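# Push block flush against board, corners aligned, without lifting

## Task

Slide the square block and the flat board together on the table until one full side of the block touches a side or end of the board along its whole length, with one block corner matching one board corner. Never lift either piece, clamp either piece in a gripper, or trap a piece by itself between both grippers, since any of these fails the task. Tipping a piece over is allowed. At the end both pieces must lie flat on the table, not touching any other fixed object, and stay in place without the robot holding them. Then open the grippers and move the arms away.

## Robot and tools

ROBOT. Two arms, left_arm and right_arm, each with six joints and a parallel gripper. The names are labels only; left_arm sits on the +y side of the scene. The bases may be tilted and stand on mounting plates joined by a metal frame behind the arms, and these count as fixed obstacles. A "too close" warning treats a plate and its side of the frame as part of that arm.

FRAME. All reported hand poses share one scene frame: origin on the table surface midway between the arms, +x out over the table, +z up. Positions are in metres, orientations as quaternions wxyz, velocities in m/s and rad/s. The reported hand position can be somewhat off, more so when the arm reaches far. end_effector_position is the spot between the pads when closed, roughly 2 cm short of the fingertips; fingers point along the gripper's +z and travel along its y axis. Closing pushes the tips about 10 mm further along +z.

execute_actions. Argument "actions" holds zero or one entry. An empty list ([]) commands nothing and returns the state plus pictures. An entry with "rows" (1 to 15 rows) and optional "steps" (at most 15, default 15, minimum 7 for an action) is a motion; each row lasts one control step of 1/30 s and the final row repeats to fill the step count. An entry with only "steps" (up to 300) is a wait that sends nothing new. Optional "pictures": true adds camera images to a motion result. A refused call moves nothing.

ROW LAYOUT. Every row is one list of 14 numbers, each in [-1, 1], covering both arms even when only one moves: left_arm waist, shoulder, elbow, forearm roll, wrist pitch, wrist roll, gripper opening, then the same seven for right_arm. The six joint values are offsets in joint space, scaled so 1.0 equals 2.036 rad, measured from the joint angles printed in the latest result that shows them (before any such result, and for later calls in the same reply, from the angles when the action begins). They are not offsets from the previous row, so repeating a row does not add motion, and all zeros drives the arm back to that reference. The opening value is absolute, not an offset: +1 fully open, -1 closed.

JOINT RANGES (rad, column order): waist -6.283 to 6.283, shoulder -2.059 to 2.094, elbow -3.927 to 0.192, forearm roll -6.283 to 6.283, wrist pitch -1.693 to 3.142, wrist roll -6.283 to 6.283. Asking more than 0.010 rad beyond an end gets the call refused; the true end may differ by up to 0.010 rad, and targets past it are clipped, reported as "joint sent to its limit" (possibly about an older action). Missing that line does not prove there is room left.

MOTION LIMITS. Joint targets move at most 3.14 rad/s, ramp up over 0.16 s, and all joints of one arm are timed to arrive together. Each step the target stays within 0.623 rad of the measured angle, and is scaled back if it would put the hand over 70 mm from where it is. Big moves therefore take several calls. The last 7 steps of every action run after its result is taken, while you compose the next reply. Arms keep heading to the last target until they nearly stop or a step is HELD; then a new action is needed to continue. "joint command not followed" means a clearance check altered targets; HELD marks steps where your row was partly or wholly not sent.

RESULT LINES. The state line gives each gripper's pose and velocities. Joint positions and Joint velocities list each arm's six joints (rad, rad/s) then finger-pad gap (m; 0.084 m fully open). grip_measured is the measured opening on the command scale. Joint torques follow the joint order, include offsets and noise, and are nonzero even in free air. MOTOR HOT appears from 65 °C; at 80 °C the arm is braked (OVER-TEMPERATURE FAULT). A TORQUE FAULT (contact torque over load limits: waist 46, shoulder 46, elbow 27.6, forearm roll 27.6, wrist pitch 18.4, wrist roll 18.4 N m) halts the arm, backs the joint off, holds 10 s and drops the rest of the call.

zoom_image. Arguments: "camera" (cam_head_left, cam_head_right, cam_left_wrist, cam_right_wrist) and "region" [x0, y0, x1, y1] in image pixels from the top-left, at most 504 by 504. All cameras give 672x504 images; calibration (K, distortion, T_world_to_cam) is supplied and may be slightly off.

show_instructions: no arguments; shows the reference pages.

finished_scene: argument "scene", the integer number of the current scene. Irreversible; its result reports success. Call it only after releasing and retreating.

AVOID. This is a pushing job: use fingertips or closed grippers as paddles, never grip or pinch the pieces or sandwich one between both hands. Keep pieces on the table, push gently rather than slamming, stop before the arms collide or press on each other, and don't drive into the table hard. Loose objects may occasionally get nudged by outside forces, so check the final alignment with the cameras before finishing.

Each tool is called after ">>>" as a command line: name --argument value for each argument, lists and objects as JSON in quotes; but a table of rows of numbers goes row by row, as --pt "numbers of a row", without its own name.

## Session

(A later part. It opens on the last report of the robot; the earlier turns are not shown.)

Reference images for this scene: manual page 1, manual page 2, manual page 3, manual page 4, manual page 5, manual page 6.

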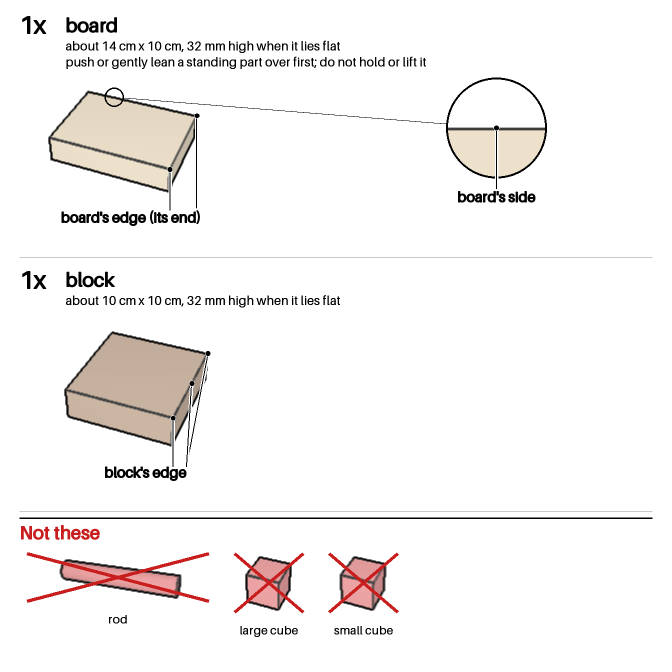

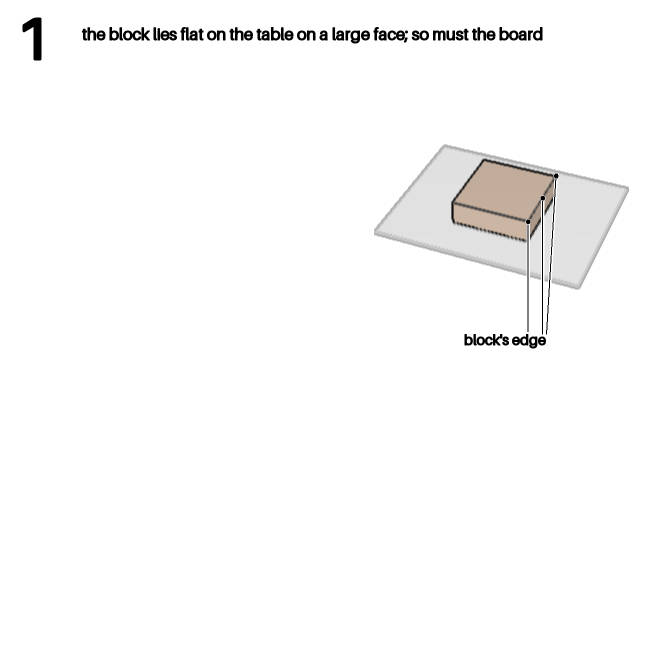

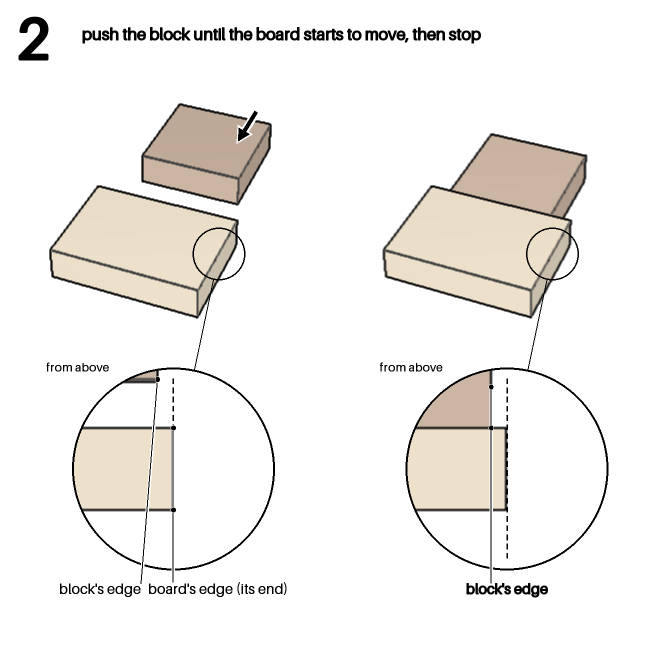

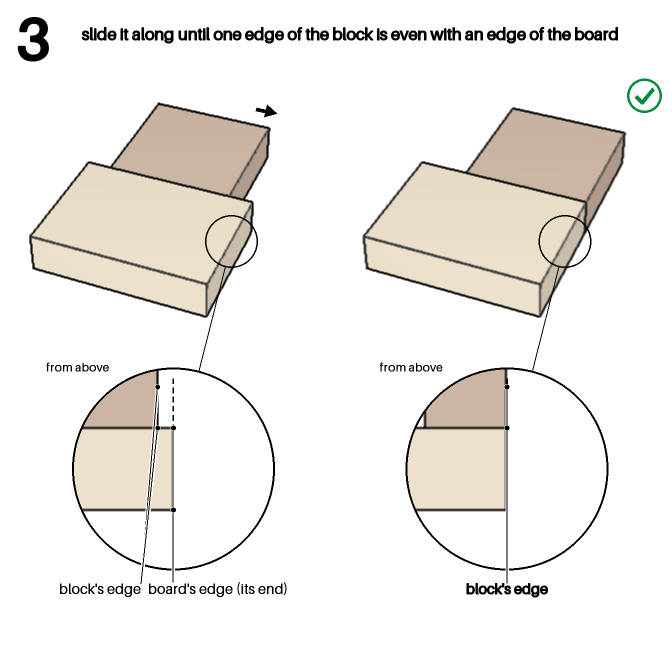

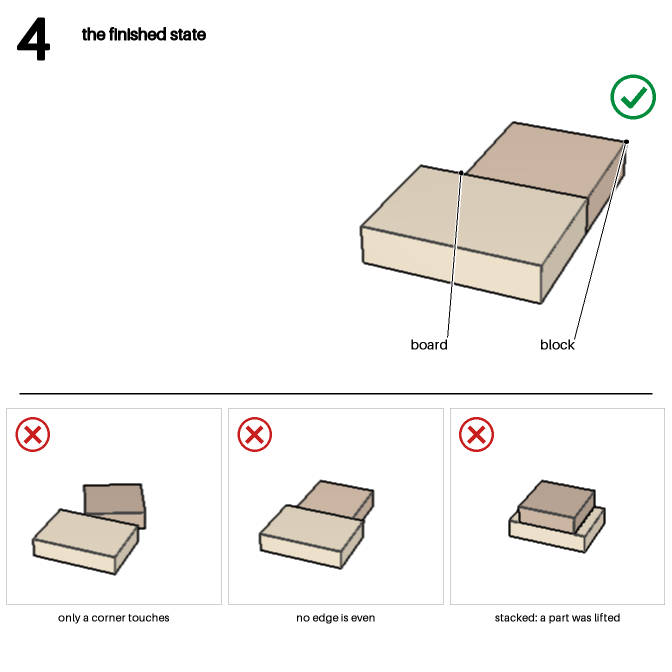

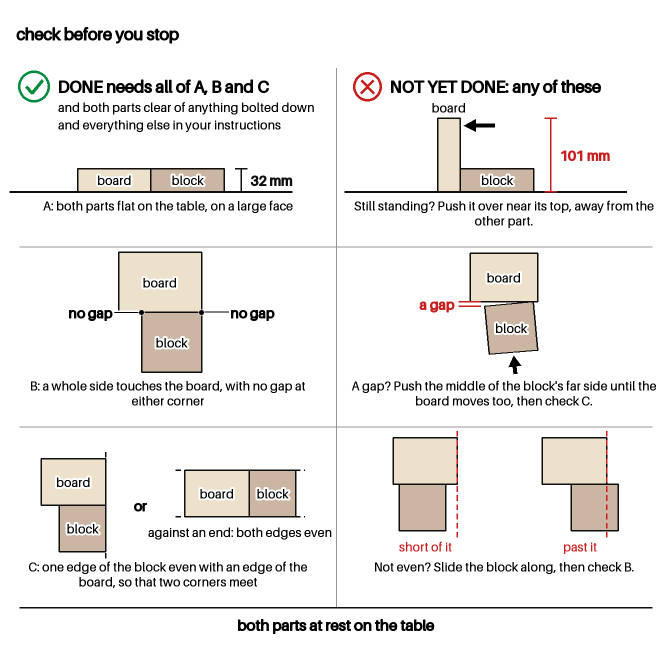

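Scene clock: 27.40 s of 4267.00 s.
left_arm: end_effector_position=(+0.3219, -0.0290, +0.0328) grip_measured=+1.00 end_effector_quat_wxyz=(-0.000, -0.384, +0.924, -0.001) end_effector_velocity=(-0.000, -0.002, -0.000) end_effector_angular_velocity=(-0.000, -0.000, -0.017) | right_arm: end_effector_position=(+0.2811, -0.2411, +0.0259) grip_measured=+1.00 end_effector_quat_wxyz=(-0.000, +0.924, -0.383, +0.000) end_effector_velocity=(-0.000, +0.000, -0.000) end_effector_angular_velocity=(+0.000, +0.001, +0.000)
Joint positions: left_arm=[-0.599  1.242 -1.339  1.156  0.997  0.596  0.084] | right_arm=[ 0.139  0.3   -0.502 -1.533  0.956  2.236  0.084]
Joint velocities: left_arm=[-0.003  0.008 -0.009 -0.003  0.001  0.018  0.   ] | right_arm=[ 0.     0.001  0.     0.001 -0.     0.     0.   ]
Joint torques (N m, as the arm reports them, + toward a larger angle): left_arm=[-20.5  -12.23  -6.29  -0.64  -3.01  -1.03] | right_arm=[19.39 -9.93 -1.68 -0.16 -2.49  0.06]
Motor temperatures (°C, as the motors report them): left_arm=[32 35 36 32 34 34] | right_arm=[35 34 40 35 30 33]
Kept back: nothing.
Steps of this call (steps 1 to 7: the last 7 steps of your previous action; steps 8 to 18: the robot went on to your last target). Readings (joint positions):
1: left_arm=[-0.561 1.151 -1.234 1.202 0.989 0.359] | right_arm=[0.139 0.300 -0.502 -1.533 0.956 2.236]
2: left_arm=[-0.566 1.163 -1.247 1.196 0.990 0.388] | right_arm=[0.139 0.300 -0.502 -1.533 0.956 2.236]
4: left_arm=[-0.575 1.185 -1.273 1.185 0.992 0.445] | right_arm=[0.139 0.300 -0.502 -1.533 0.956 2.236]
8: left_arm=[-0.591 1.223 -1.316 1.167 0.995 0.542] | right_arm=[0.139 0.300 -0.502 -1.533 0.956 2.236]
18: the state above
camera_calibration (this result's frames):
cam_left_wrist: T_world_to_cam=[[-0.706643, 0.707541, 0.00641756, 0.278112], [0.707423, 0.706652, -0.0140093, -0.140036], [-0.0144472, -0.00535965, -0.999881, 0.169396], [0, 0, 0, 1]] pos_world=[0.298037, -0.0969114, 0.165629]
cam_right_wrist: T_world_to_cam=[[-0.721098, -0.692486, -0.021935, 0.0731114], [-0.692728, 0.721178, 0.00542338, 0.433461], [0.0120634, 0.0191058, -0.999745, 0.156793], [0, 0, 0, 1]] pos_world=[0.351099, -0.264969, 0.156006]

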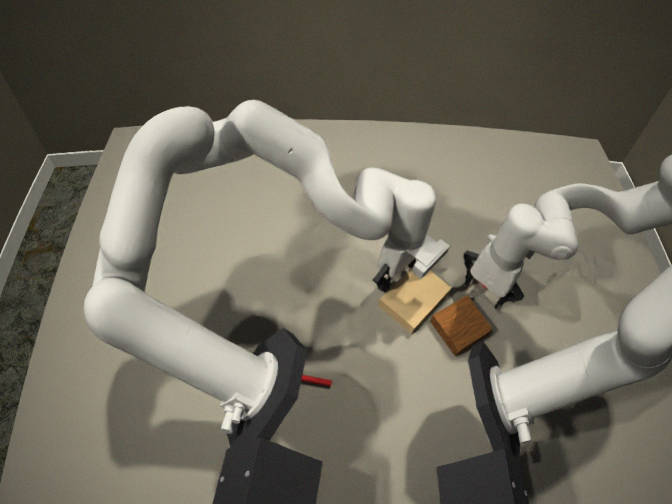

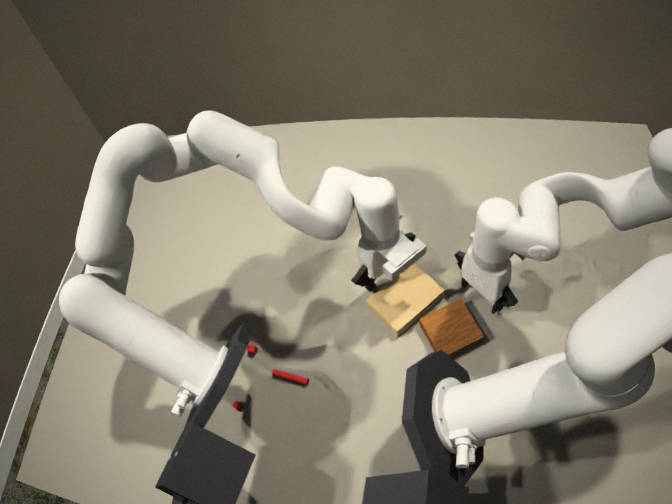

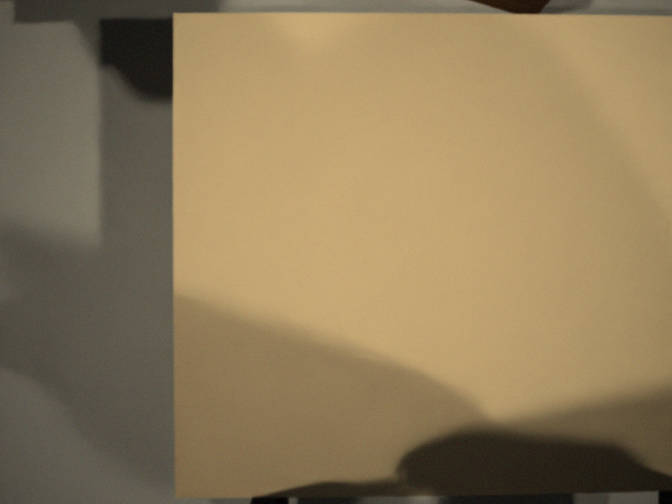

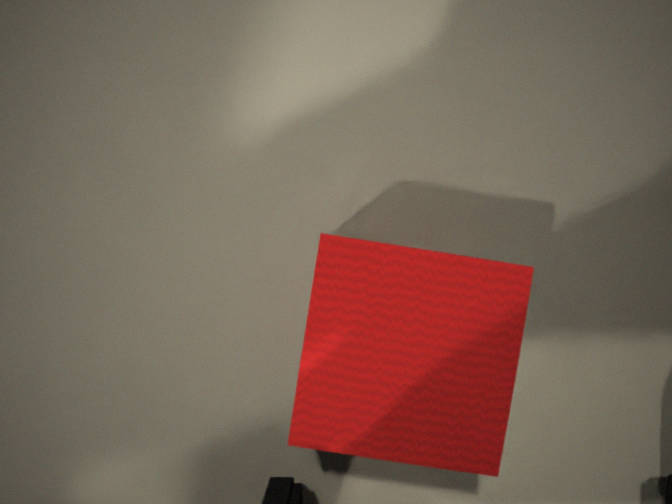

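>>> execute_actions --actions '[{"rows": [[-0.0014,0.0021,-0.0015,-0.001,-0.0002,-0.0008,1,0,0,0,0,0,0,1],[-0.0032,0.005,-0.0034,-0.0023,-0.0004,-0.0018,1,0,0,0,0,0,0,1],[-0.0055,0.0086,-0.0059,-0.0039,-0.0007,-0.003,1,0,0,0,0,0,0,1],[-0.0082,0.0129,-0.0088,-0.0058,-0.001,-0.0045,1,0,0,0,0,0,0,1],[-0.0115,0.0179,-0.0122,-0.0081,-0.0014,-0.0063,1,0,0,0,0,0,0,1],[-0.0151,0.0236,-0.0161,-0.0107,-0.0019,-0.0083,1,0,0,0,0,0,0,1],[-0.0188,0.0293,-0.02,-0.0132,-0.0023,-0.0103,1,0,0,0,0,0,0,1],[-0.0224,0.035,-0.024,-0.0158,-0.0028,-0.0123,1,0,0,0,0,0,0,1],[-0.0261,0.0407,-0.0279,-0.0184,-0.0032,-0.0143,1,0,0,0,0,0,0,1],[-0.0298,0.0464,-0.0318,-0.021,-0.0037,-0.0163,1,0,0,0,0,0,0,1],[-0.0334,0.0521,-0.0357,-0.0236,-0.0042,-0.0183,1,0,0,0,0,0,0,1],[-0.0371,0.0578,-0.0396,-0.0262,-0.0046,-0.0203,1,0,0,0,0,0,0,1],[-0.0408,0.0635,-0.0435,-0.0287,-0.0051,-0.0223,1,0,0,0,0,0,0,1],[-0.0435,0.0678,-0.0465,-0.0307,-0.0054,-0.0238,1,0,0,0,0,0,0,1],[-0.0458,0.0714,-0.0489,-0.0323,-0.0057,-0.025,1,0,0,0,0,0,0,1]], "steps": 15}]'

>>> execute_actions --actions '[{"steps": 18}]' --pictures true

Scene clock: 28.63 s of 4267.00 s.
left_arm: end_effector_position=(+0.3129, -0.0395, +0.0327) grip_measured=+1.00 end_effector_quat_wxyz=(-0.000, -0.384, +0.923, -0.001) end_effector_velocity=(-0.080, -0.088, -0.001) end_effector_angular_velocity=(-0.017, +0.008, +0.003) | right_arm: end_effector_position=(+0.2811, -0.2411, +0.0259) grip_measured=+1.00 end_effector_quat_wxyz=(-0.000, +0.924, -0.383, +0.000) end_effector_velocity=(-0.000, +0.000, -0.000) end_effector_angular_velocity=(-0.000, +0.001, +0.001)
Joint positions: left_arm=[-0.62   1.275 -1.363  1.141  0.995  0.585  0.084] | right_arm=[ 0.139  0.3   -0.502 -1.533  0.956  2.236  0.084]
Joint velocities: left_arm=[-0.173  0.265 -0.182 -0.125 -0.038 -0.097 -0.   ] | right_arm=[0.    0.001 0.    0.    0.    0.    0.   ]
Joint torques (N m, as the arm reports them, + toward a larger angle): left_arm=[-21.38  -9.53  -5.85  -0.98  -2.8   -0.92] | right_arm=[ 19.18 -10.09  -1.7   -0.2   -2.55   0.06]
Motor temperatures (°C, as the motors report them): left_arm=[32 35 36 32 34 34] | right_arm=[35 34 40 35 30 33]
Steps of this call (steps 1 to 15: the robot went on to your last target; steps 16 to 29: nothing new was sent; steps 30 to 37: the first 8 steps of this action). Readings (joint positions):
30: left_arm=[-0.599 1.243 -1.340 1.156 0.997 0.598] | right_arm=[0.139 0.300 -0.502 -1.533 0.956 2.236]
31: left_arm=[-0.599 1.244 -1.341 1.156 0.997 0.598] | right_arm=[0.139 0.300 -0.502 -1.533 0.956 2.236]
33: left_arm=[-0.602 1.248 -1.344 1.153 0.997 0.595] | right_arm=[0.139 0.300 -0.502 -1.533 0.956 2.236]
37: the state above

Scene clock: 29.23 s of 4267.00 s.
left_arm: end_effector_position=(+0.2777, -0.0720, +0.0294) grip_measured=+1.00 end_effector_quat_wxyz=(-0.000, -0.383, +0.924, +0.000) end_effector_velocity=(-0.001, -0.003, +0.001) end_effector_angular_velocity=(-0.003, -0.002, +0.002) | right_arm: end_effector_position=(+0.2811, -0.2411, +0.0259) grip_measured=+1.00 end_effector_quat_wxyz=(-0.000, +0.924, -0.383, +0.000) end_effector_velocity=(+0.001, +0.000, +0.000) end_effector_angular_velocity=(-0.000, -0.001, +0.001)
Joint positions: left_arm=[-0.691  1.386 -1.438  1.091  0.986  0.546  0.084] | right_arm=[ 0.139  0.3   -0.502 -1.533  0.956  2.236  0.084]
Joint velocities: left_arm=[-0.006  0.008 -0.009 -0.003 -0.001 -0.003 -0.   ] | right_arm=[ 0.     0.001 -0.001 -0.     0.    -0.002 -0.   ]
Joint torques (N m, as the arm reports them, + toward a larger angle): left_arm=[-19.34 -13.71  -7.13  -0.64  -3.28  -1.  ] | right_arm=[19.45 -9.81 -1.83 -0.19 -2.53  0.  ]
Motor temperatures (°C, as the motors report them): left_arm=[32 35 36 32 34 34] | right_arm=[35 34 40 35 30 33]
Kept back: nothing.
Steps of this call (steps 1 to 7: the last 7 steps of your previous action; steps 8 to 18: the robot went on to your last target). Readings (joint positions):
1: left_arm=[-0.626 1.284 -1.369 1.137 0.994 0.582] | right_arm=[0.139 0.300 -0.502 -1.533 0.956 2.236]
2: left_arm=[-0.632 1.294 -1.376 1.133 0.993 0.578] | right_arm=[0.139 0.300 -0.502 -1.533 0.956 2.236]
4: left_arm=[-0.646 1.316 -1.390 1.123 0.991 0.571] | right_arm=[0.139 0.300 -0.502 -1.533 0.956 2.236]
8: left_arm=[-0.674 1.360 -1.419 1.103 0.988 0.555] | right_arm=[0.139 0.300 -0.502 -1.533 0.956 2.236]
18: the state above
camera_calibration (this result's frames):
cam_left_wrist: T_world_to_cam=[[-0.706037, 0.708118, 0.00903992, 0.277136], [0.708001, 0.706089, -0.0131677, -0.0786756], [-0.0157072, -0.0028966, -0.999872, 0.165693], [0, 0, 0, 1]] pos_world=[0.253973, -0.140213, 0.16213]
cam_right_wrist: T_world_to_cam=[[-0.721098, -0.692486, -0.021935, 0.0731115], [-0.692728, 0.721178, 0.00542332, 0.433461], [0.0120635, 0.0191058, -0.999745, 0.156793], [0, 0, 0, 1]] pos_world=[0.351099, -0.264969, 0.156006]

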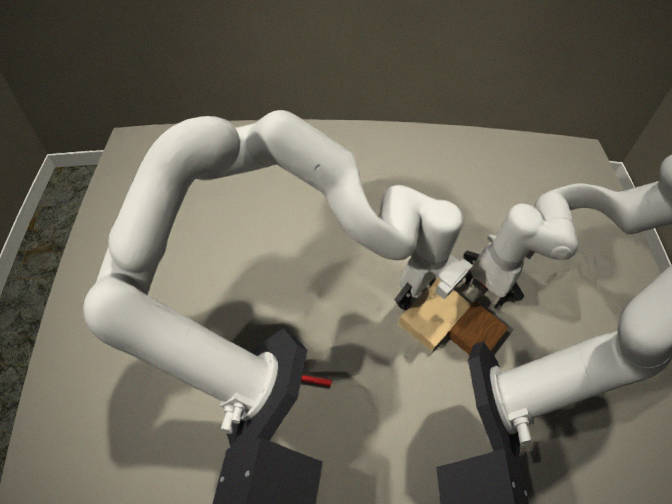

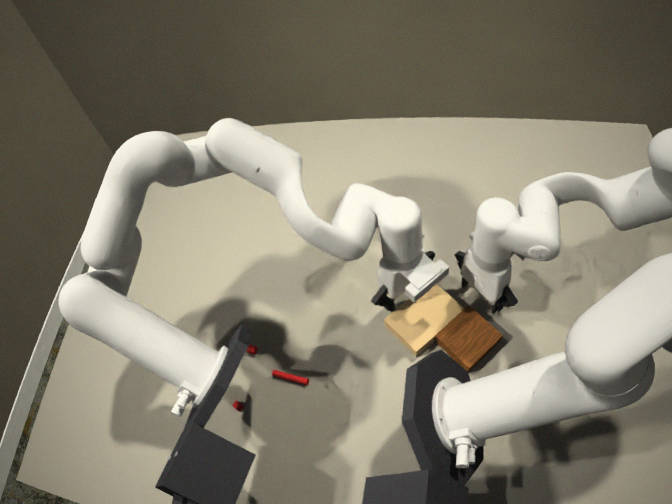

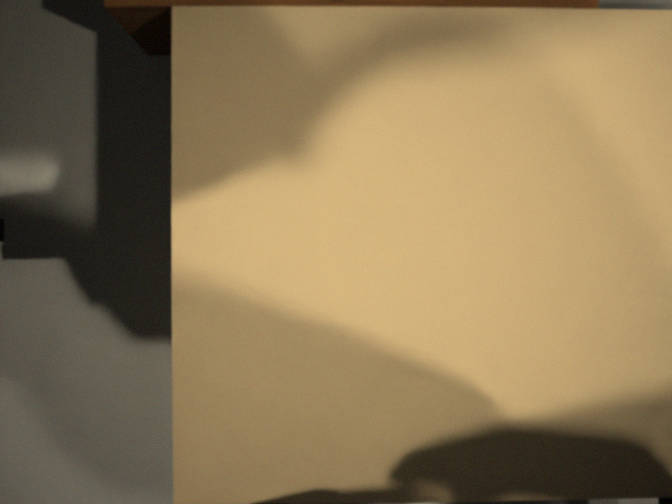

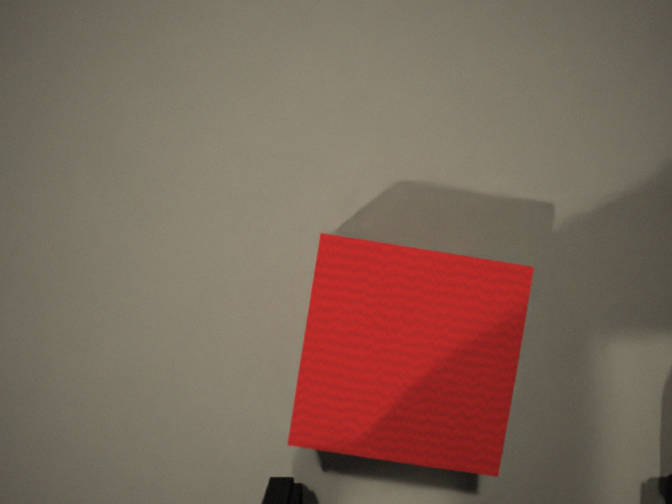

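>>> execute_actions --actions '[{"rows": [[0.0022,-0.0034,0.0023,0.0015,0.0003,0.0012,1,0.0011,0.0014,0.0005,-0.0003,0.0001,0.0024,1],[0.0059,-0.0091,0.0063,0.0041,0.0007,0.0032,1,0.0029,0.0038,0.0014,-0.0008,0.0003,0.0064,1],[0.011,-0.0171,0.0117,0.0077,0.0014,0.006,1,0.0055,0.0072,0.0026,-0.0015,0.0005,0.012,1],[0.0165,-0.0257,0.0176,0.0116,0.0021,0.009,1,0.0084,0.0111,0.004,-0.0023,0.0008,0.0185,1],[0.022,-0.0343,0.0235,0.0155,0.0028,0.012,1,0.0113,0.0149,0.0054,-0.0031,0.0011,0.0249,1],[0.0271,-0.0423,0.0289,0.0191,0.0034,0.0148,1,0.0143,0.0188,0.0068,-0.0039,0.0013,0.0313,1],[0.0315,-0.0491,0.0336,0.0222,0.004,0.0172,1,0.0172,0.0226,0.0082,-0.0047,0.0016,0.0377,1],[0.0344,-0.0537,0.0368,0.0243,0.0043,0.0188,1,0.0201,0.0265,0.0096,-0.0054,0.0019,0.0442,1],[0.0366,-0.0571,0.0391,0.0258,0.0046,0.02,1,0.0231,0.0303,0.011,-0.0062,0.0021,0.0506,1],[0.0366,-0.0571,0.0391,0.0258,0.0046,0.02,1,0.026,0.0342,0.0124,-0.007,0.0024,0.057,1],[0.0366,-0.0571,0.0391,0.0258,0.0046,0.02,1,0.0289,0.038,0.0137,-0.0078,0.0027,0.0634,1],[0.0366,-0.0571,0.0391,0.0258,0.0046,0.02,1,0.0315,0.0414,0.015,-0.0085,0.0029,0.0691,1],[0.0366,-0.0571,0.0391,0.0258,0.0046,0.02,1,0.0337,0.0443,0.016,-0.0091,0.0031,0.0739,1],[0.0366,-0.0571,0.0391,0.0258,0.0046,0.02,1,0.0355,0.0467,0.0169,-0.0096,0.0033,0.0779,1],[0.0366,-0.0571,0.0391,0.0258,0.0046,0.02,1,0.0366,0.0481,0.0174,-0.0099,0.0034,0.0803,1]], "steps": 15}]'

>>> execute_actions --actions '[{"steps": 16}]' --pictures true

>>> execute_actions --actions '[{"rows": [[-0.0008,0.0012,-0.0008,-0.0006,-0.0001,-0.0004,1,-0.0022,-0.0029,-0.001,0.0006,-0.0002,-0.0048,1],[-0.0024,0.0037,-0.0025,-0.0017,-0.0003,-0.0013,1,-0.0059,-0.0077,-0.0028,0.0016,-0.0005,-0.0128,1],[-0.0047,0.0074,-0.0051,-0.0033,-0.0006,-0.0026,1,-0.011,-0.0144,-0.0052,0.003,-0.001,-0.0241,1],[-0.0079,0.0123,-0.0084,-0.0056,-0.001,-0.0043,1,-0.0165,-0.0216,-0.0078,0.0045,-0.0015,-0.0361,1],[-0.0114,0.0178,-0.0122,-0.0081,-0.0014,-0.0062,1,-0.022,-0.0289,-0.0104,0.0059,-0.002,-0.0482,1],[-0.0154,0.0239,-0.0164,-0.0108,-0.0019,-0.0084,1,-0.0271,-0.0356,-0.0129,0.0073,-0.0025,-0.0594,1],[-0.0193,0.0301,-0.0206,-0.0136,-0.0024,-0.0105,1,-0.0315,-0.0414,-0.015,0.0085,-0.0029,-0.0691,1],[-0.0232,0.0362,-0.0248,-0.0164,-0.0029,-0.0127,1,-0.0344,-0.0452,-0.0164,0.0093,-0.0032,-0.0755,1],[-0.0272,0.0424,-0.029,-0.0192,-0.0034,-0.0148,1,-0.036,-0.0473,-0.0171,0.0097,-0.0033,-0.079,1],[-0.0307,0.0479,-0.0328,-0.0217,-0.0038,-0.0168,1,-0.036,-0.0473,-0.0171,0.0097,-0.0033,-0.079,1],[-0.0339,0.0528,-0.0362,-0.0239,-0.0042,-0.0185,1,-0.036,-0.0473,-0.0171,0.0097,-0.0033,-0.079,1],[-0.0362,0.0565,-0.0387,-0.0256,-0.0045,-0.0198,1,-0.036,-0.0473,-0.0171,0.0097,-0.0033,-0.079,1],[-0.0378,0.0589,-0.0404,-0.0267,-0.0047,-0.0206,1,-0.036,-0.0473,-0.0171,0.0097,-0.0033,-0.079,1],[-0.039,0.0608,-0.0417,-0.0275,-0.0049,-0.0213,1,-0.036,-0.0473,-0.0171,0.0097,-0.0033,-0.079,1],[-0.0394,0.0614,-0.0421,-0.0278,-0.0049,-0.0215,1,-0.036,-0.0473,-0.0171,0.0097,-0.0033,-0.079,1]], "steps": 15}]'

>>> execute_actions --actions '[{"steps": 17}]' --pictures true

Scene clock: 33.07 s of 4267.00 s.
left_arm: end_effector_position=(+0.2957, -0.0555, +0.0312) grip_measured=+1.00 end_effector_quat_wxyz=(-0.001, -0.383, +0.924, -0.000) end_effector_velocity=(+0.153, +0.121, +0.021) end_effector_angular_velocity=(-0.027, -0.012, +0.047) | right_arm: end_effector_position=(+0.2722, -0.2308, +0.0259) grip_measured=+1.00 end_effector_quat_wxyz=(-0.000, +0.924, -0.383, +0.000) end_effector_velocity=(-0.075, +0.080, -0.000) end_effector_angular_velocity=(+0.004, +0.005, +0.017)
Joint positions: left_arm=[-0.654  1.329 -1.398  1.117  0.99   0.566  0.084] | right_arm=[ 0.159  0.326 -0.493 -1.538  0.957  2.279  0.084]
Joint velocities: left_arm=[ 0.28  -0.444  0.265  0.189  0.038  0.144  0.   ] | right_arm=[ 0.156  0.206  0.08  -0.041  0.013  0.329  0.   ]
Joint torques (N m, as the arm reports them, + toward a larger angle): left_arm=[-19.59 -12.67  -6.92  -0.44  -2.67  -1.07] | right_arm=[19.56 -9.43 -1.58 -0.22 -2.64  0.18]
Motor temperatures (°C, as the motors report them): left_arm=[32 35 36 32 34 34] | right_arm=[35 34 40 35 30 33]
Steps of this call (steps 1 to 15: the robot went on to your last target; steps 16 to 90: nothing new was sent; then 0.57 s passed at rest; steps 91 to 98: the first 8 steps of this action). Readings (joint positions):
91: left_arm=[-0.692 1.388 -1.439 1.091 0.985 0.546] | right_arm=[0.139 0.300 -0.502 -1.533 0.956 2.236]
92: left_arm=[-0.691 1.386 -1.438 1.091 0.985 0.546] | right_arm=[0.139 0.300 -0.502 -1.533 0.956 2.237]
94: left_arm=[-0.685 1.378 -1.430 1.096 0.986 0.550] | right_arm=[0.142 0.304 -0.501 -1.534 0.956 2.244]
98: the state above

Scene clock: 33.60 s of 4267.00 s.
left_arm: end_effector_position=(+0.3135, -0.0379, +0.0324) grip_measured=+1.00 end_effector_quat_wxyz=(-0.000, -0.383, +0.924, -0.001) end_effector_velocity=(+0.002, +0.001, +0.001) end_effector_angular_velocity=(-0.001, -0.002, +0.000) | right_arm: end_effector_position=(+0.2469, -0.2062, +0.0258) grip_measured=+1.00 end_effector_quat_wxyz=(+0.000, +0.924, -0.383, +0.001) end_effector_velocity=(-0.004, +0.004, +0.000) end_effector_angular_velocity=(+0.000, -0.000, +0.001)
Joint positions: left_arm=[-0.617  1.271 -1.359  1.143  0.995  0.586  0.084] | right_arm=[ 0.212  0.396 -0.468 -1.553  0.963  2.397  0.084]
Joint velocities: left_arm=[ 0.002 -0.005  0.001  0.002  0.     0.002  0.   ] | right_arm=[ 0.009  0.01   0.005 -0.002 -0.     0.018  0.   ]
Joint torques (N m, as the arm reports them, + toward a larger angle): left_arm=[-19.95 -12.31  -6.39  -0.63  -2.66  -0.95] | right_arm=[18.76 -8.8  -0.87  0.12 -3.03  0.03]
Motor temperatures (°C, as the motors report them): left_arm=[32 35 36 32 34 34] | right_arm=[35 34 40 35 30 33]
Kept back: nothing.
Steps of this call (steps 1 to 7: the last 7 steps of your previous action; steps 8 to 16: the robot went on to your last target). Readings (joint positions):
1: left_arm=[-0.645 1.314 -1.389 1.123 0.991 0.571] | right_arm=[0.164 0.333 -0.490 -1.540 0.958 2.291]
2: left_arm=[-0.636 1.301 -1.382 1.129 0.992 0.575] | right_arm=[0.170 0.340 -0.488 -1.541 0.958 2.303]
4: left_arm=[-0.625 1.284 -1.371 1.136 0.994 0.581] | right_arm=[0.181 0.355 -0.482 -1.544 0.960 2.327]
8: left_arm=[-0.619 1.274 -1.361 1.142 0.995 0.585] | right_arm=[0.202 0.382 -0.472 -1.550 0.962 2.373]
16: the state above
camera_calibration (this result's frames):
cam_left_wrist: T_world_to_cam=[[-0.706232, 0.707945, 0.00712961, 0.278377], [0.707819, 0.70625, -0.0142233, -0.127887], [-0.0151046, -0.00499847, -0.999873, 0.169058], [0, 0, 0, 1]] pos_world=[0.289673, -0.10591, 0.165233]
cam_right_wrist: T_world_to_cam=[[-0.721718, -0.69184, -0.0219217, 0.0728669], [-0.692071, 0.721815, 0.00451492, 0.384657], [0.0126998, 0.0184299, -0.999749, 0.156147], [0, 0, 0, 1]] pos_world=[0.316816, -0.230117, 0.155968]

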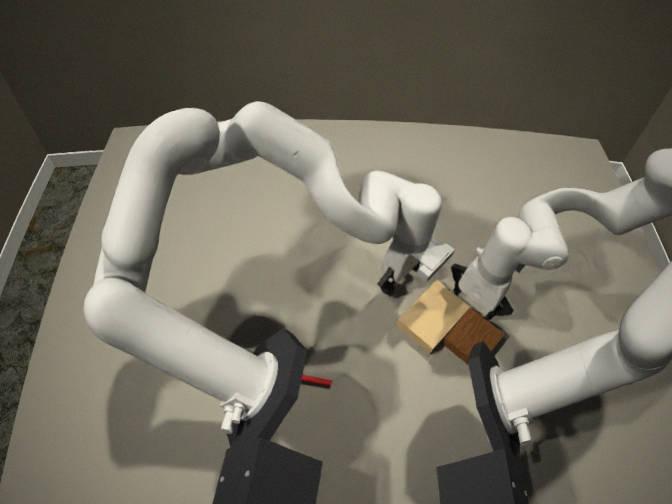

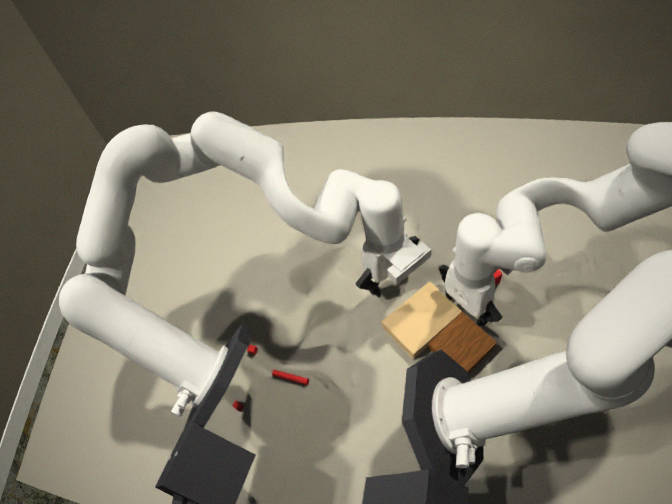

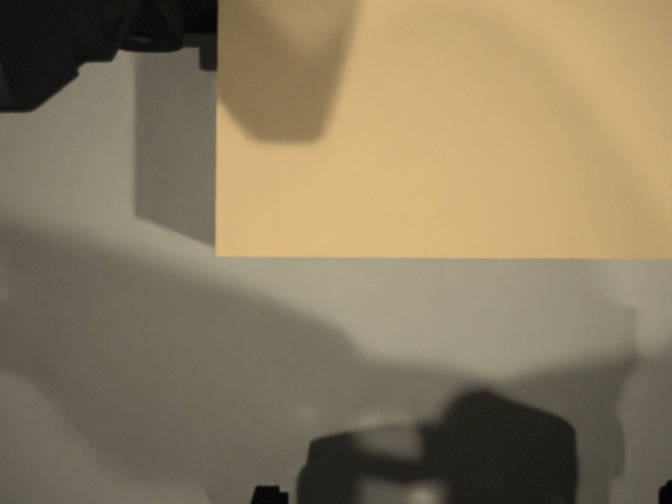

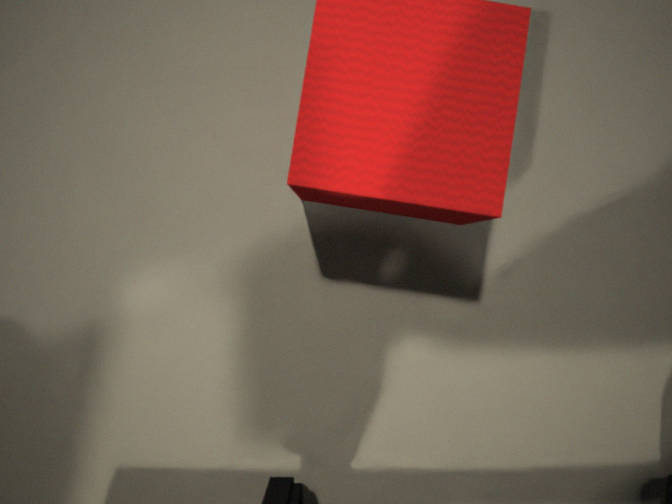

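Scene clock: 33.87 s of 4267.00 s.
left_arm: end_effector_position=(+0.3043, -0.0480, +0.0321) grip_measured=+1.00 end_effector_quat_wxyz=(-0.000, -0.384, +0.924, -0.001) end_effector_velocity=(-0.093, -0.088, -0.007) end_effector_angular_velocity=(+0.007, +0.001, -0.017) | right_arm: end_effector_position=(+0.2639, -0.2221, +0.0259) grip_measured=+1.00 end_effector_quat_wxyz=(-0.000, +0.924, -0.383, -0.000) end_effector_velocity=(+0.140, -0.133, +0.002) end_effector_angular_velocity=(-0.003, -0.016, -0.041)
Joint positions: left_arm=[-0.637  1.303 -1.381  1.129  0.992  0.575  0.084] | right_arm=[ 0.176  0.349 -0.485 -1.543  0.959  2.318  0.084]
Joint velocities: left_arm=[-0.191  0.296 -0.193 -0.129 -0.024 -0.1   -0.   ] | right_arm=[-0.272 -0.364 -0.146  0.07  -0.02  -0.573 -0.   ]
Joint torques (N m, as the arm reports them, + toward a larger angle): left_arm=[-20.33 -10.79  -6.23  -0.52  -2.76  -0.96] | right_arm=[19.34 -9.77 -1.69 -0.25 -2.47  0.03]
Motor temperatures (°C, as the motors report them): left_arm=[32 35 36 32 34 34] | right_arm=[35 34 40 35 30 33]
Steps of this call (steps 1 to 8: the first 8 steps of this action). Readings (joint positions):
1: left_arm=[-0.617 1.271 -1.359 1.143 0.995 0.586] | right_arm=[0.213 0.396 -0.468 -1.553 0.963 2.398]
2: left_arm=[-0.617 1.271 -1.359 1.143 0.995 0.586] | right_arm=[0.212 0.396 -0.468 -1.553 0.962 2.396]
4: left_arm=[-0.620 1.275 -1.362 1.141 0.995 0.585] | right_arm=[0.206 0.389 -0.469 -1.551 0.961 2.382]
8: the state above

Scene clock: 34.43 s of 4267.00 s.
left_arm: end_effector_position=(+0.2753, -0.0742, +0.0291) grip_measured=+1.00 end_effector_quat_wxyz=(-0.000, -0.383, +0.924, +0.001) end_effector_velocity=(-0.003, -0.003, -0.000) end_effector_angular_velocity=(-0.002, +0.000, +0.001) | right_arm: end_effector_position=(+0.2810, -0.2409, +0.0259) grip_measured=+1.00 end_effector_quat_wxyz=(-0.000, +0.924, -0.383, +0.000) end_effector_velocity=(+0.002, -0.001, +0.000) end_effector_angular_velocity=(-0.000, -0.002, -0.001)
Joint positions: left_arm=[-0.696  1.394 -1.444  1.087  0.985  0.543  0.084] | right_arm=[ 0.139  0.3   -0.502 -1.533  0.956  2.237  0.084]
Joint velocities: left_arm=[-0.005  0.008 -0.006 -0.004 -0.003 -0.004 -0.   ] | right_arm=[-0.001 -0.003 -0.002  0.    -0.    -0.004  0.   ]
Joint torques (N m, as the arm reports them, + toward a larger angle): left_arm=[-19.6  -13.62  -6.8   -0.7   -3.38  -0.99] | right_arm=[ 19.44 -10.05  -1.65  -0.23  -2.55   0.04]
Motor temperatures (°C, as the motors report them): left_arm=[32 35 36 32 34 34] | right_arm=[35 34 39 35 30 33]
Kept back: nothing.
Steps of this call (steps 1 to 7: the last 7 steps of your previous action; steps 8 to 17: the robot went on to your last target). Readings (joint positions):
1: left_arm=[-0.644 1.313 -1.388 1.124 0.992 0.572] | right_arm=[0.167 0.337 -0.489 -1.541 0.958 2.299]
2: left_arm=[-0.651 1.324 -1.395 1.119 0.991 0.568] | right_arm=[0.159 0.326 -0.494 -1.539 0.958 2.282]
4: left_arm=[-0.666 1.347 -1.410 1.109 0.989 0.560] | right_arm=[0.149 0.312 -0.500 -1.536 0.957 2.260]
8: left_arm=[-0.688 1.382 -1.433 1.094 0.986 0.548] | right_arm=[0.142 0.303 -0.501 -1.534 0.956 2.242]
17: the state above
camera_calibration (this result's frames):
cam_left_wrist: T_world_to_cam=[[-0.706306, 0.707847, 0.00920929, 0.27702], [0.707737, 0.706362, -0.0126761, -0.0753163], [-0.0154778, -0.00243541, -0.999877, 0.165353], [0, 0, 0, 1]] pos_world=[0.251524, -0.142484, 0.161827]
cam_right_wrist: T_world_to_cam=[[-0.721235, -0.692343, -0.0219237, 0.0732546], [-0.69258, 0.721323, 0.00504576, 0.433293], [0.0123206, 0.0188231, -0.999747, 0.156656], [0, 0, 0, 1]] pos_world=[0.350994, -0.264776, 0.156036]

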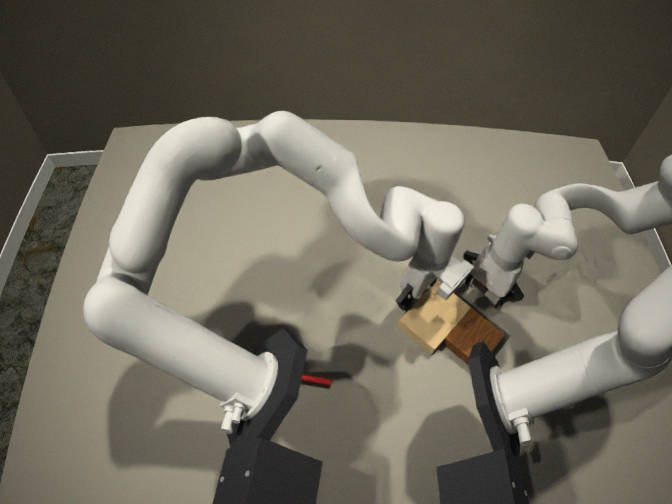

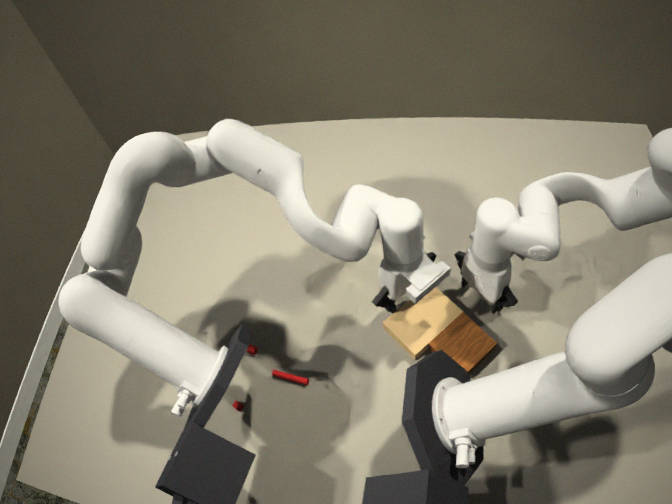

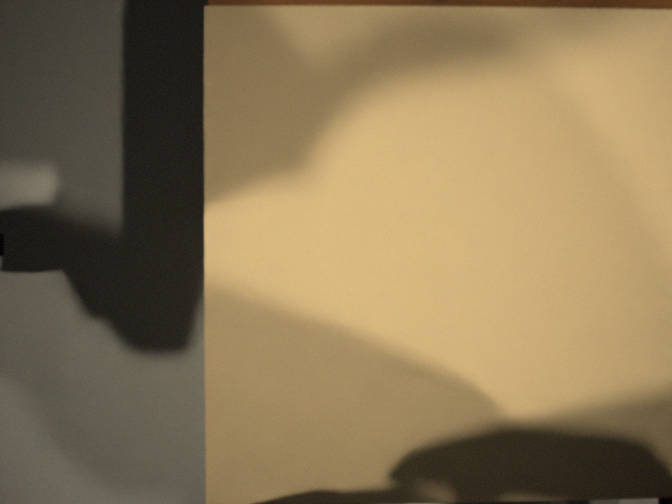

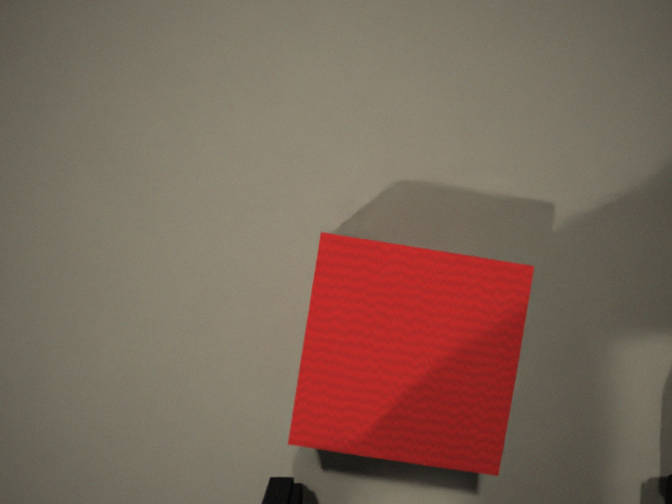

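>>> execute_actions --actions '[{"rows": [[0.003,-0.0045,0.003,0.002,0.0004,0.0016,1,0.005,-0.004,0.001,0.007,0.002,-0.003,1],[0.008,-0.012,0.008,0.0055,0.001,0.0043,1,0.015,-0.011,0.003,0.019,0.005,-0.009,1],[0.014,-0.022,0.015,0.01,0.002,0.008,1,0.027,-0.021,0.006,0.035,0.009,-0.016,1],[0.018,-0.036,0.024,0.011,0.004,0.014,1,0.04,-0.031,0.009,0.051,0.014,-0.023,1],[0.018,-0.052,0.033,0.008,0.008,0.021,1,0.053,-0.041,0.012,0.069,0.019,-0.031,1],[0.014,-0.07,0.042,0.001,0.013,0.029,1,0.066,-0.051,0.015,0.085,0.023,-0.038,1],[0.007,-0.087,0.051,-0.01,0.018,0.038,1,0.079,-0.061,0.018,0.102,0.028,-0.046,1],[-0.003,-0.103,0.058,-0.023,0.024,0.046,1,0.091,-0.07,0.02,0.117,0.032,-0.053,1],[-0.013,-0.116,0.064,-0.037,0.03,0.053,1,0.101,-0.078,0.022,0.13,0.035,-0.059,1],[-0.024,-0.125,0.067,-0.05,0.034,0.058,1,0.108,-0.083,0.024,0.14,0.038,-0.063,1],[-0.032,-0.13,0.068,-0.059,0.037,0.062,1,0.1132,-0.0873,0.0252,0.1464,0.0395,-0.0658,1],[-0.036,-0.133,0.069,-0.064,0.039,0.064,1,0.1132,-0.0873,0.0252,0.1464,0.0395,-0.0658,1]], "steps": 15}]'

>>> execute_actions --actions '[{"steps": 12}]' --pictures true

>>> zoom_image --camera "cam_head_right" --region '[375, 270, 505, 385]'

Scene clock: 35.80 s of 4267.00 s.
left_arm: end_effector_position=(+0.2967, -0.0533, +0.0393) grip_measured=+1.00 end_effector_quat_wxyz=(+0.000, -0.381, +0.924, +0.002) end_effector_velocity=(+0.184, +0.151, +0.188) end_effector_angular_velocity=(+0.011, -0.027, +0.036) | right_arm: end_effector_position=(+0.2843, -0.2424, +0.0533) grip_measured=+1.00 end_effector_quat_wxyz=(+0.003, +0.923, -0.384, +0.002) end_effector_velocity=(+0.019, -0.004, +0.219) end_effector_angular_velocity=(-0.015, -0.023, -0.022)
Joint positions: left_arm=[-0.669  1.312 -1.389  1.097  1.     0.578  0.084] | right_arm=[ 0.223  0.236 -0.484 -1.425  0.985  2.188  0.084]
Joint velocities: left_arm=[-0.005 -0.783  0.41  -0.19   0.187  0.343 -0.   ] | right_arm=[ 0.661 -0.514  0.142  0.839  0.226 -0.373  0.   ]
Joint torques (N m, as the arm reports them, + toward a larger angle): left_arm=[-25.27 -17.55  -7.76  -1.94  -3.04  -0.63] | right_arm=[ 20.42 -10.58  -2.47   0.45  -2.64   0.07]
Motor temperatures (°C, as the motors report them): left_arm=[32 35 36 32 34 34] | right_arm=[35 34 39 35 30 33]
Steps of this call (steps 1 to 15: the robot went on to your last target; steps 16 to 33: nothing new was sent; steps 34 to 41: the first 8 steps of this action). Readings (joint positions):
34: left_arm=[-0.697 1.396 -1.444 1.087 0.985 0.543] | right_arm=[0.139 0.300 -0.503 -1.533 0.956 2.236]
35: left_arm=[-0.696 1.394 -1.443 1.088 0.985 0.543] | right_arm=[0.141 0.299 -0.502 -1.531 0.957 2.235]
37: left_arm=[-0.689 1.383 -1.433 1.093 0.986 0.548] | right_arm=[0.154 0.289 -0.499 -1.513 0.962 2.227]
41: the state above

Scene clock: 36.20 s of 4267.00 s.
left_arm: end_effector_position=(+0.3152, -0.0300, +0.1128) grip_measured=+1.00 end_effector_quat_wxyz=(+0.004, -0.378, +0.926, +0.001) end_effector_velocity=(-0.010, +0.011, +0.009) end_effector_angular_velocity=(+0.025, +0.021, -0.018) | right_arm: end_effector_position=(+0.2815, -0.2406, +0.0999) grip_measured=+1.00 end_effector_quat_wxyz=(-0.001, +0.924, -0.383, -0.001) end_effector_velocity=(-0.003, +0.001, +0.010) end_effector_angular_velocity=(+0.004, +0.008, +0.003)
Joint positions: left_arm=[-0.766  1.13  -1.304  0.962  1.063  0.67   0.084] | right_arm=[ 0.366  0.126 -0.452 -1.24   1.035  2.105  0.084]
Joint velocities: left_arm=[-0.023 -0.031  0.032 -0.049  0.025  0.028 -0.   ] | right_arm=[ 0.032 -0.024  0.007  0.048  0.013 -0.023 -0.   ]
Joint torques (N m, as the arm reports them, + toward a larger angle): left_arm=[-19.23 -13.09  -8.48  -0.43  -2.74  -1.09] | right_arm=[16.75 -7.65 -4.57 -0.34 -2.71  0.14]
Motor temperatures (°C, as the motors report them): left_arm=[32 35 36 32 34 34] | right_arm=[35 34 39 35 30 33]
Kept back: nothing.
Steps of this call (steps 1 to 7: the last 7 steps of your previous action; steps 8 to 12: the robot went on to your last target). Readings (joint positions):
1: left_arm=[-0.671 1.284 -1.375 1.088 1.007 0.590] | right_arm=[0.246 0.218 -0.479 -1.396 0.993 2.175]
2: left_arm=[-0.679 1.255 -1.361 1.073 1.015 0.604] | right_arm=[0.269 0.200 -0.474 -1.366 1.001 2.162]
4: left_arm=[-0.708 1.199 -1.338 1.034 1.033 0.630] | right_arm=[0.313 0.167 -0.465 -1.311 1.016 2.137]
8: left_arm=[-0.757 1.139 -1.315 0.977 1.056 0.662] | right_arm=[0.357 0.133 -0.455 -1.254 1.031 2.111]
12: the state above
camera_calibration (this result's frames):
cam_left_wrist: T_world_to_cam=[[-0.69868, 0.715393, 0.00764405, 0.271179], [0.715381, 0.698719, -0.00467117, -0.137261], [-0.00868277, 0.00220476, -0.99996, 0.247771], [0, 0, 0, 1]] pos_world=[0.289812, -0.0986388, 0.245047]
cam_right_wrist: T_world_to_cam=[[-0.721804, -0.691751, -0.0218984, 0.0757747], [-0.692016, 0.721843, 0.00750786, 0.432791], [0.0106136, 0.0205733, -0.999732, 0.231474], [0, 0, 0, 1]] pos_world=[0.351736, -0.264752, 0.229822]

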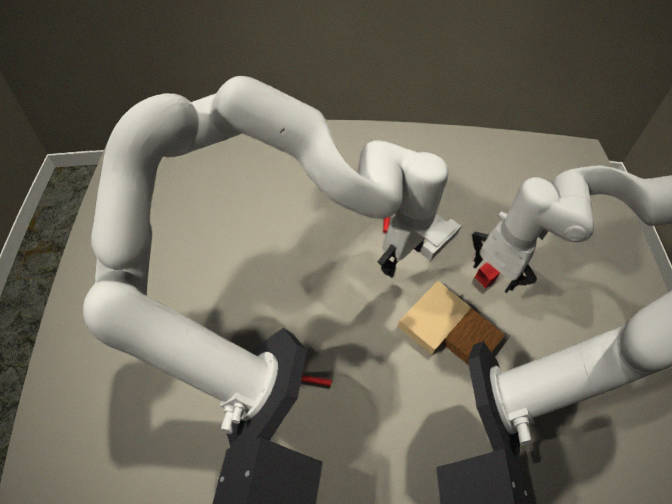

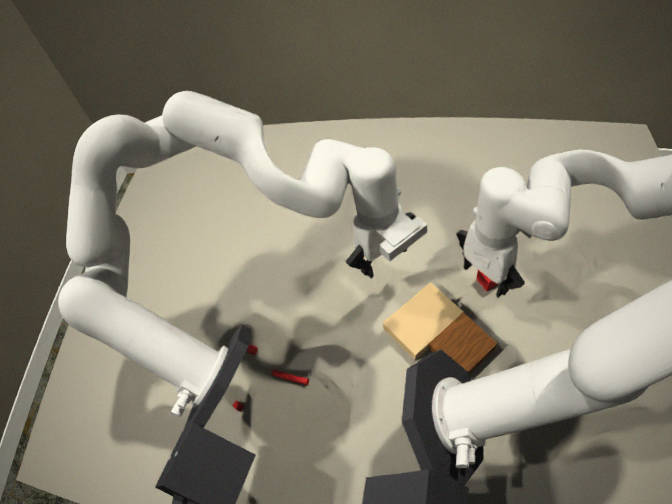

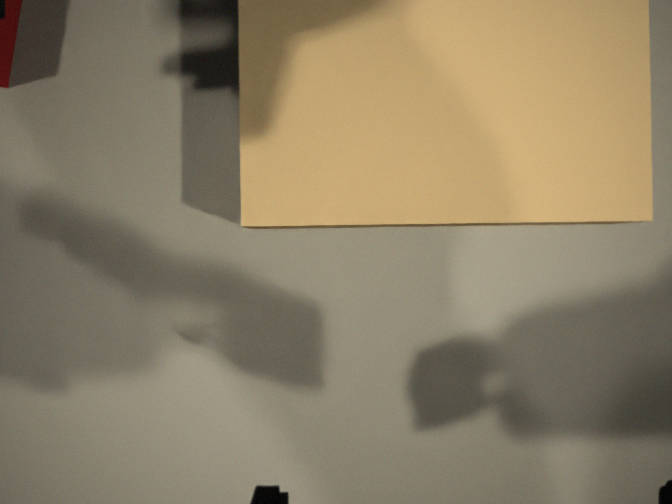

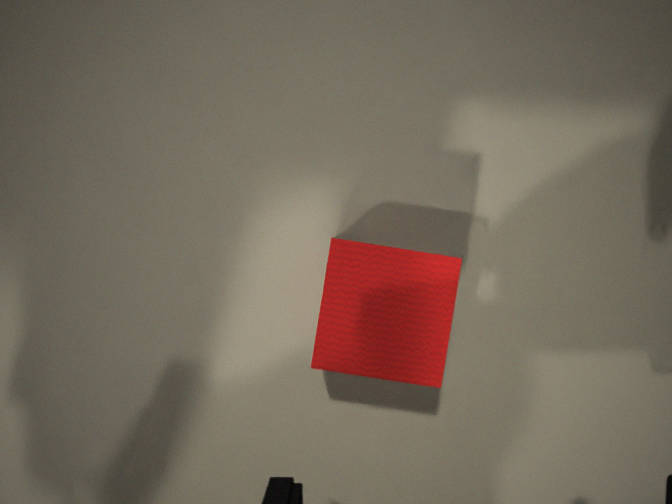

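Region (375, 270, 505, 385) of cam_head_right's 672x504 image, scaled by 3.877, with more detail than that image has; it fills the top 446 rows of this view, and the rest is white.

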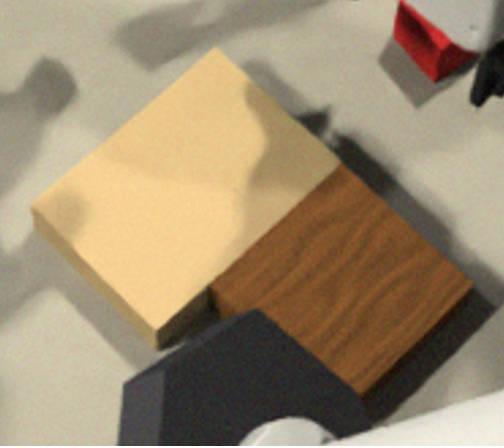

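>>> finished_scene --scene 2

The scene is finished: the task was done.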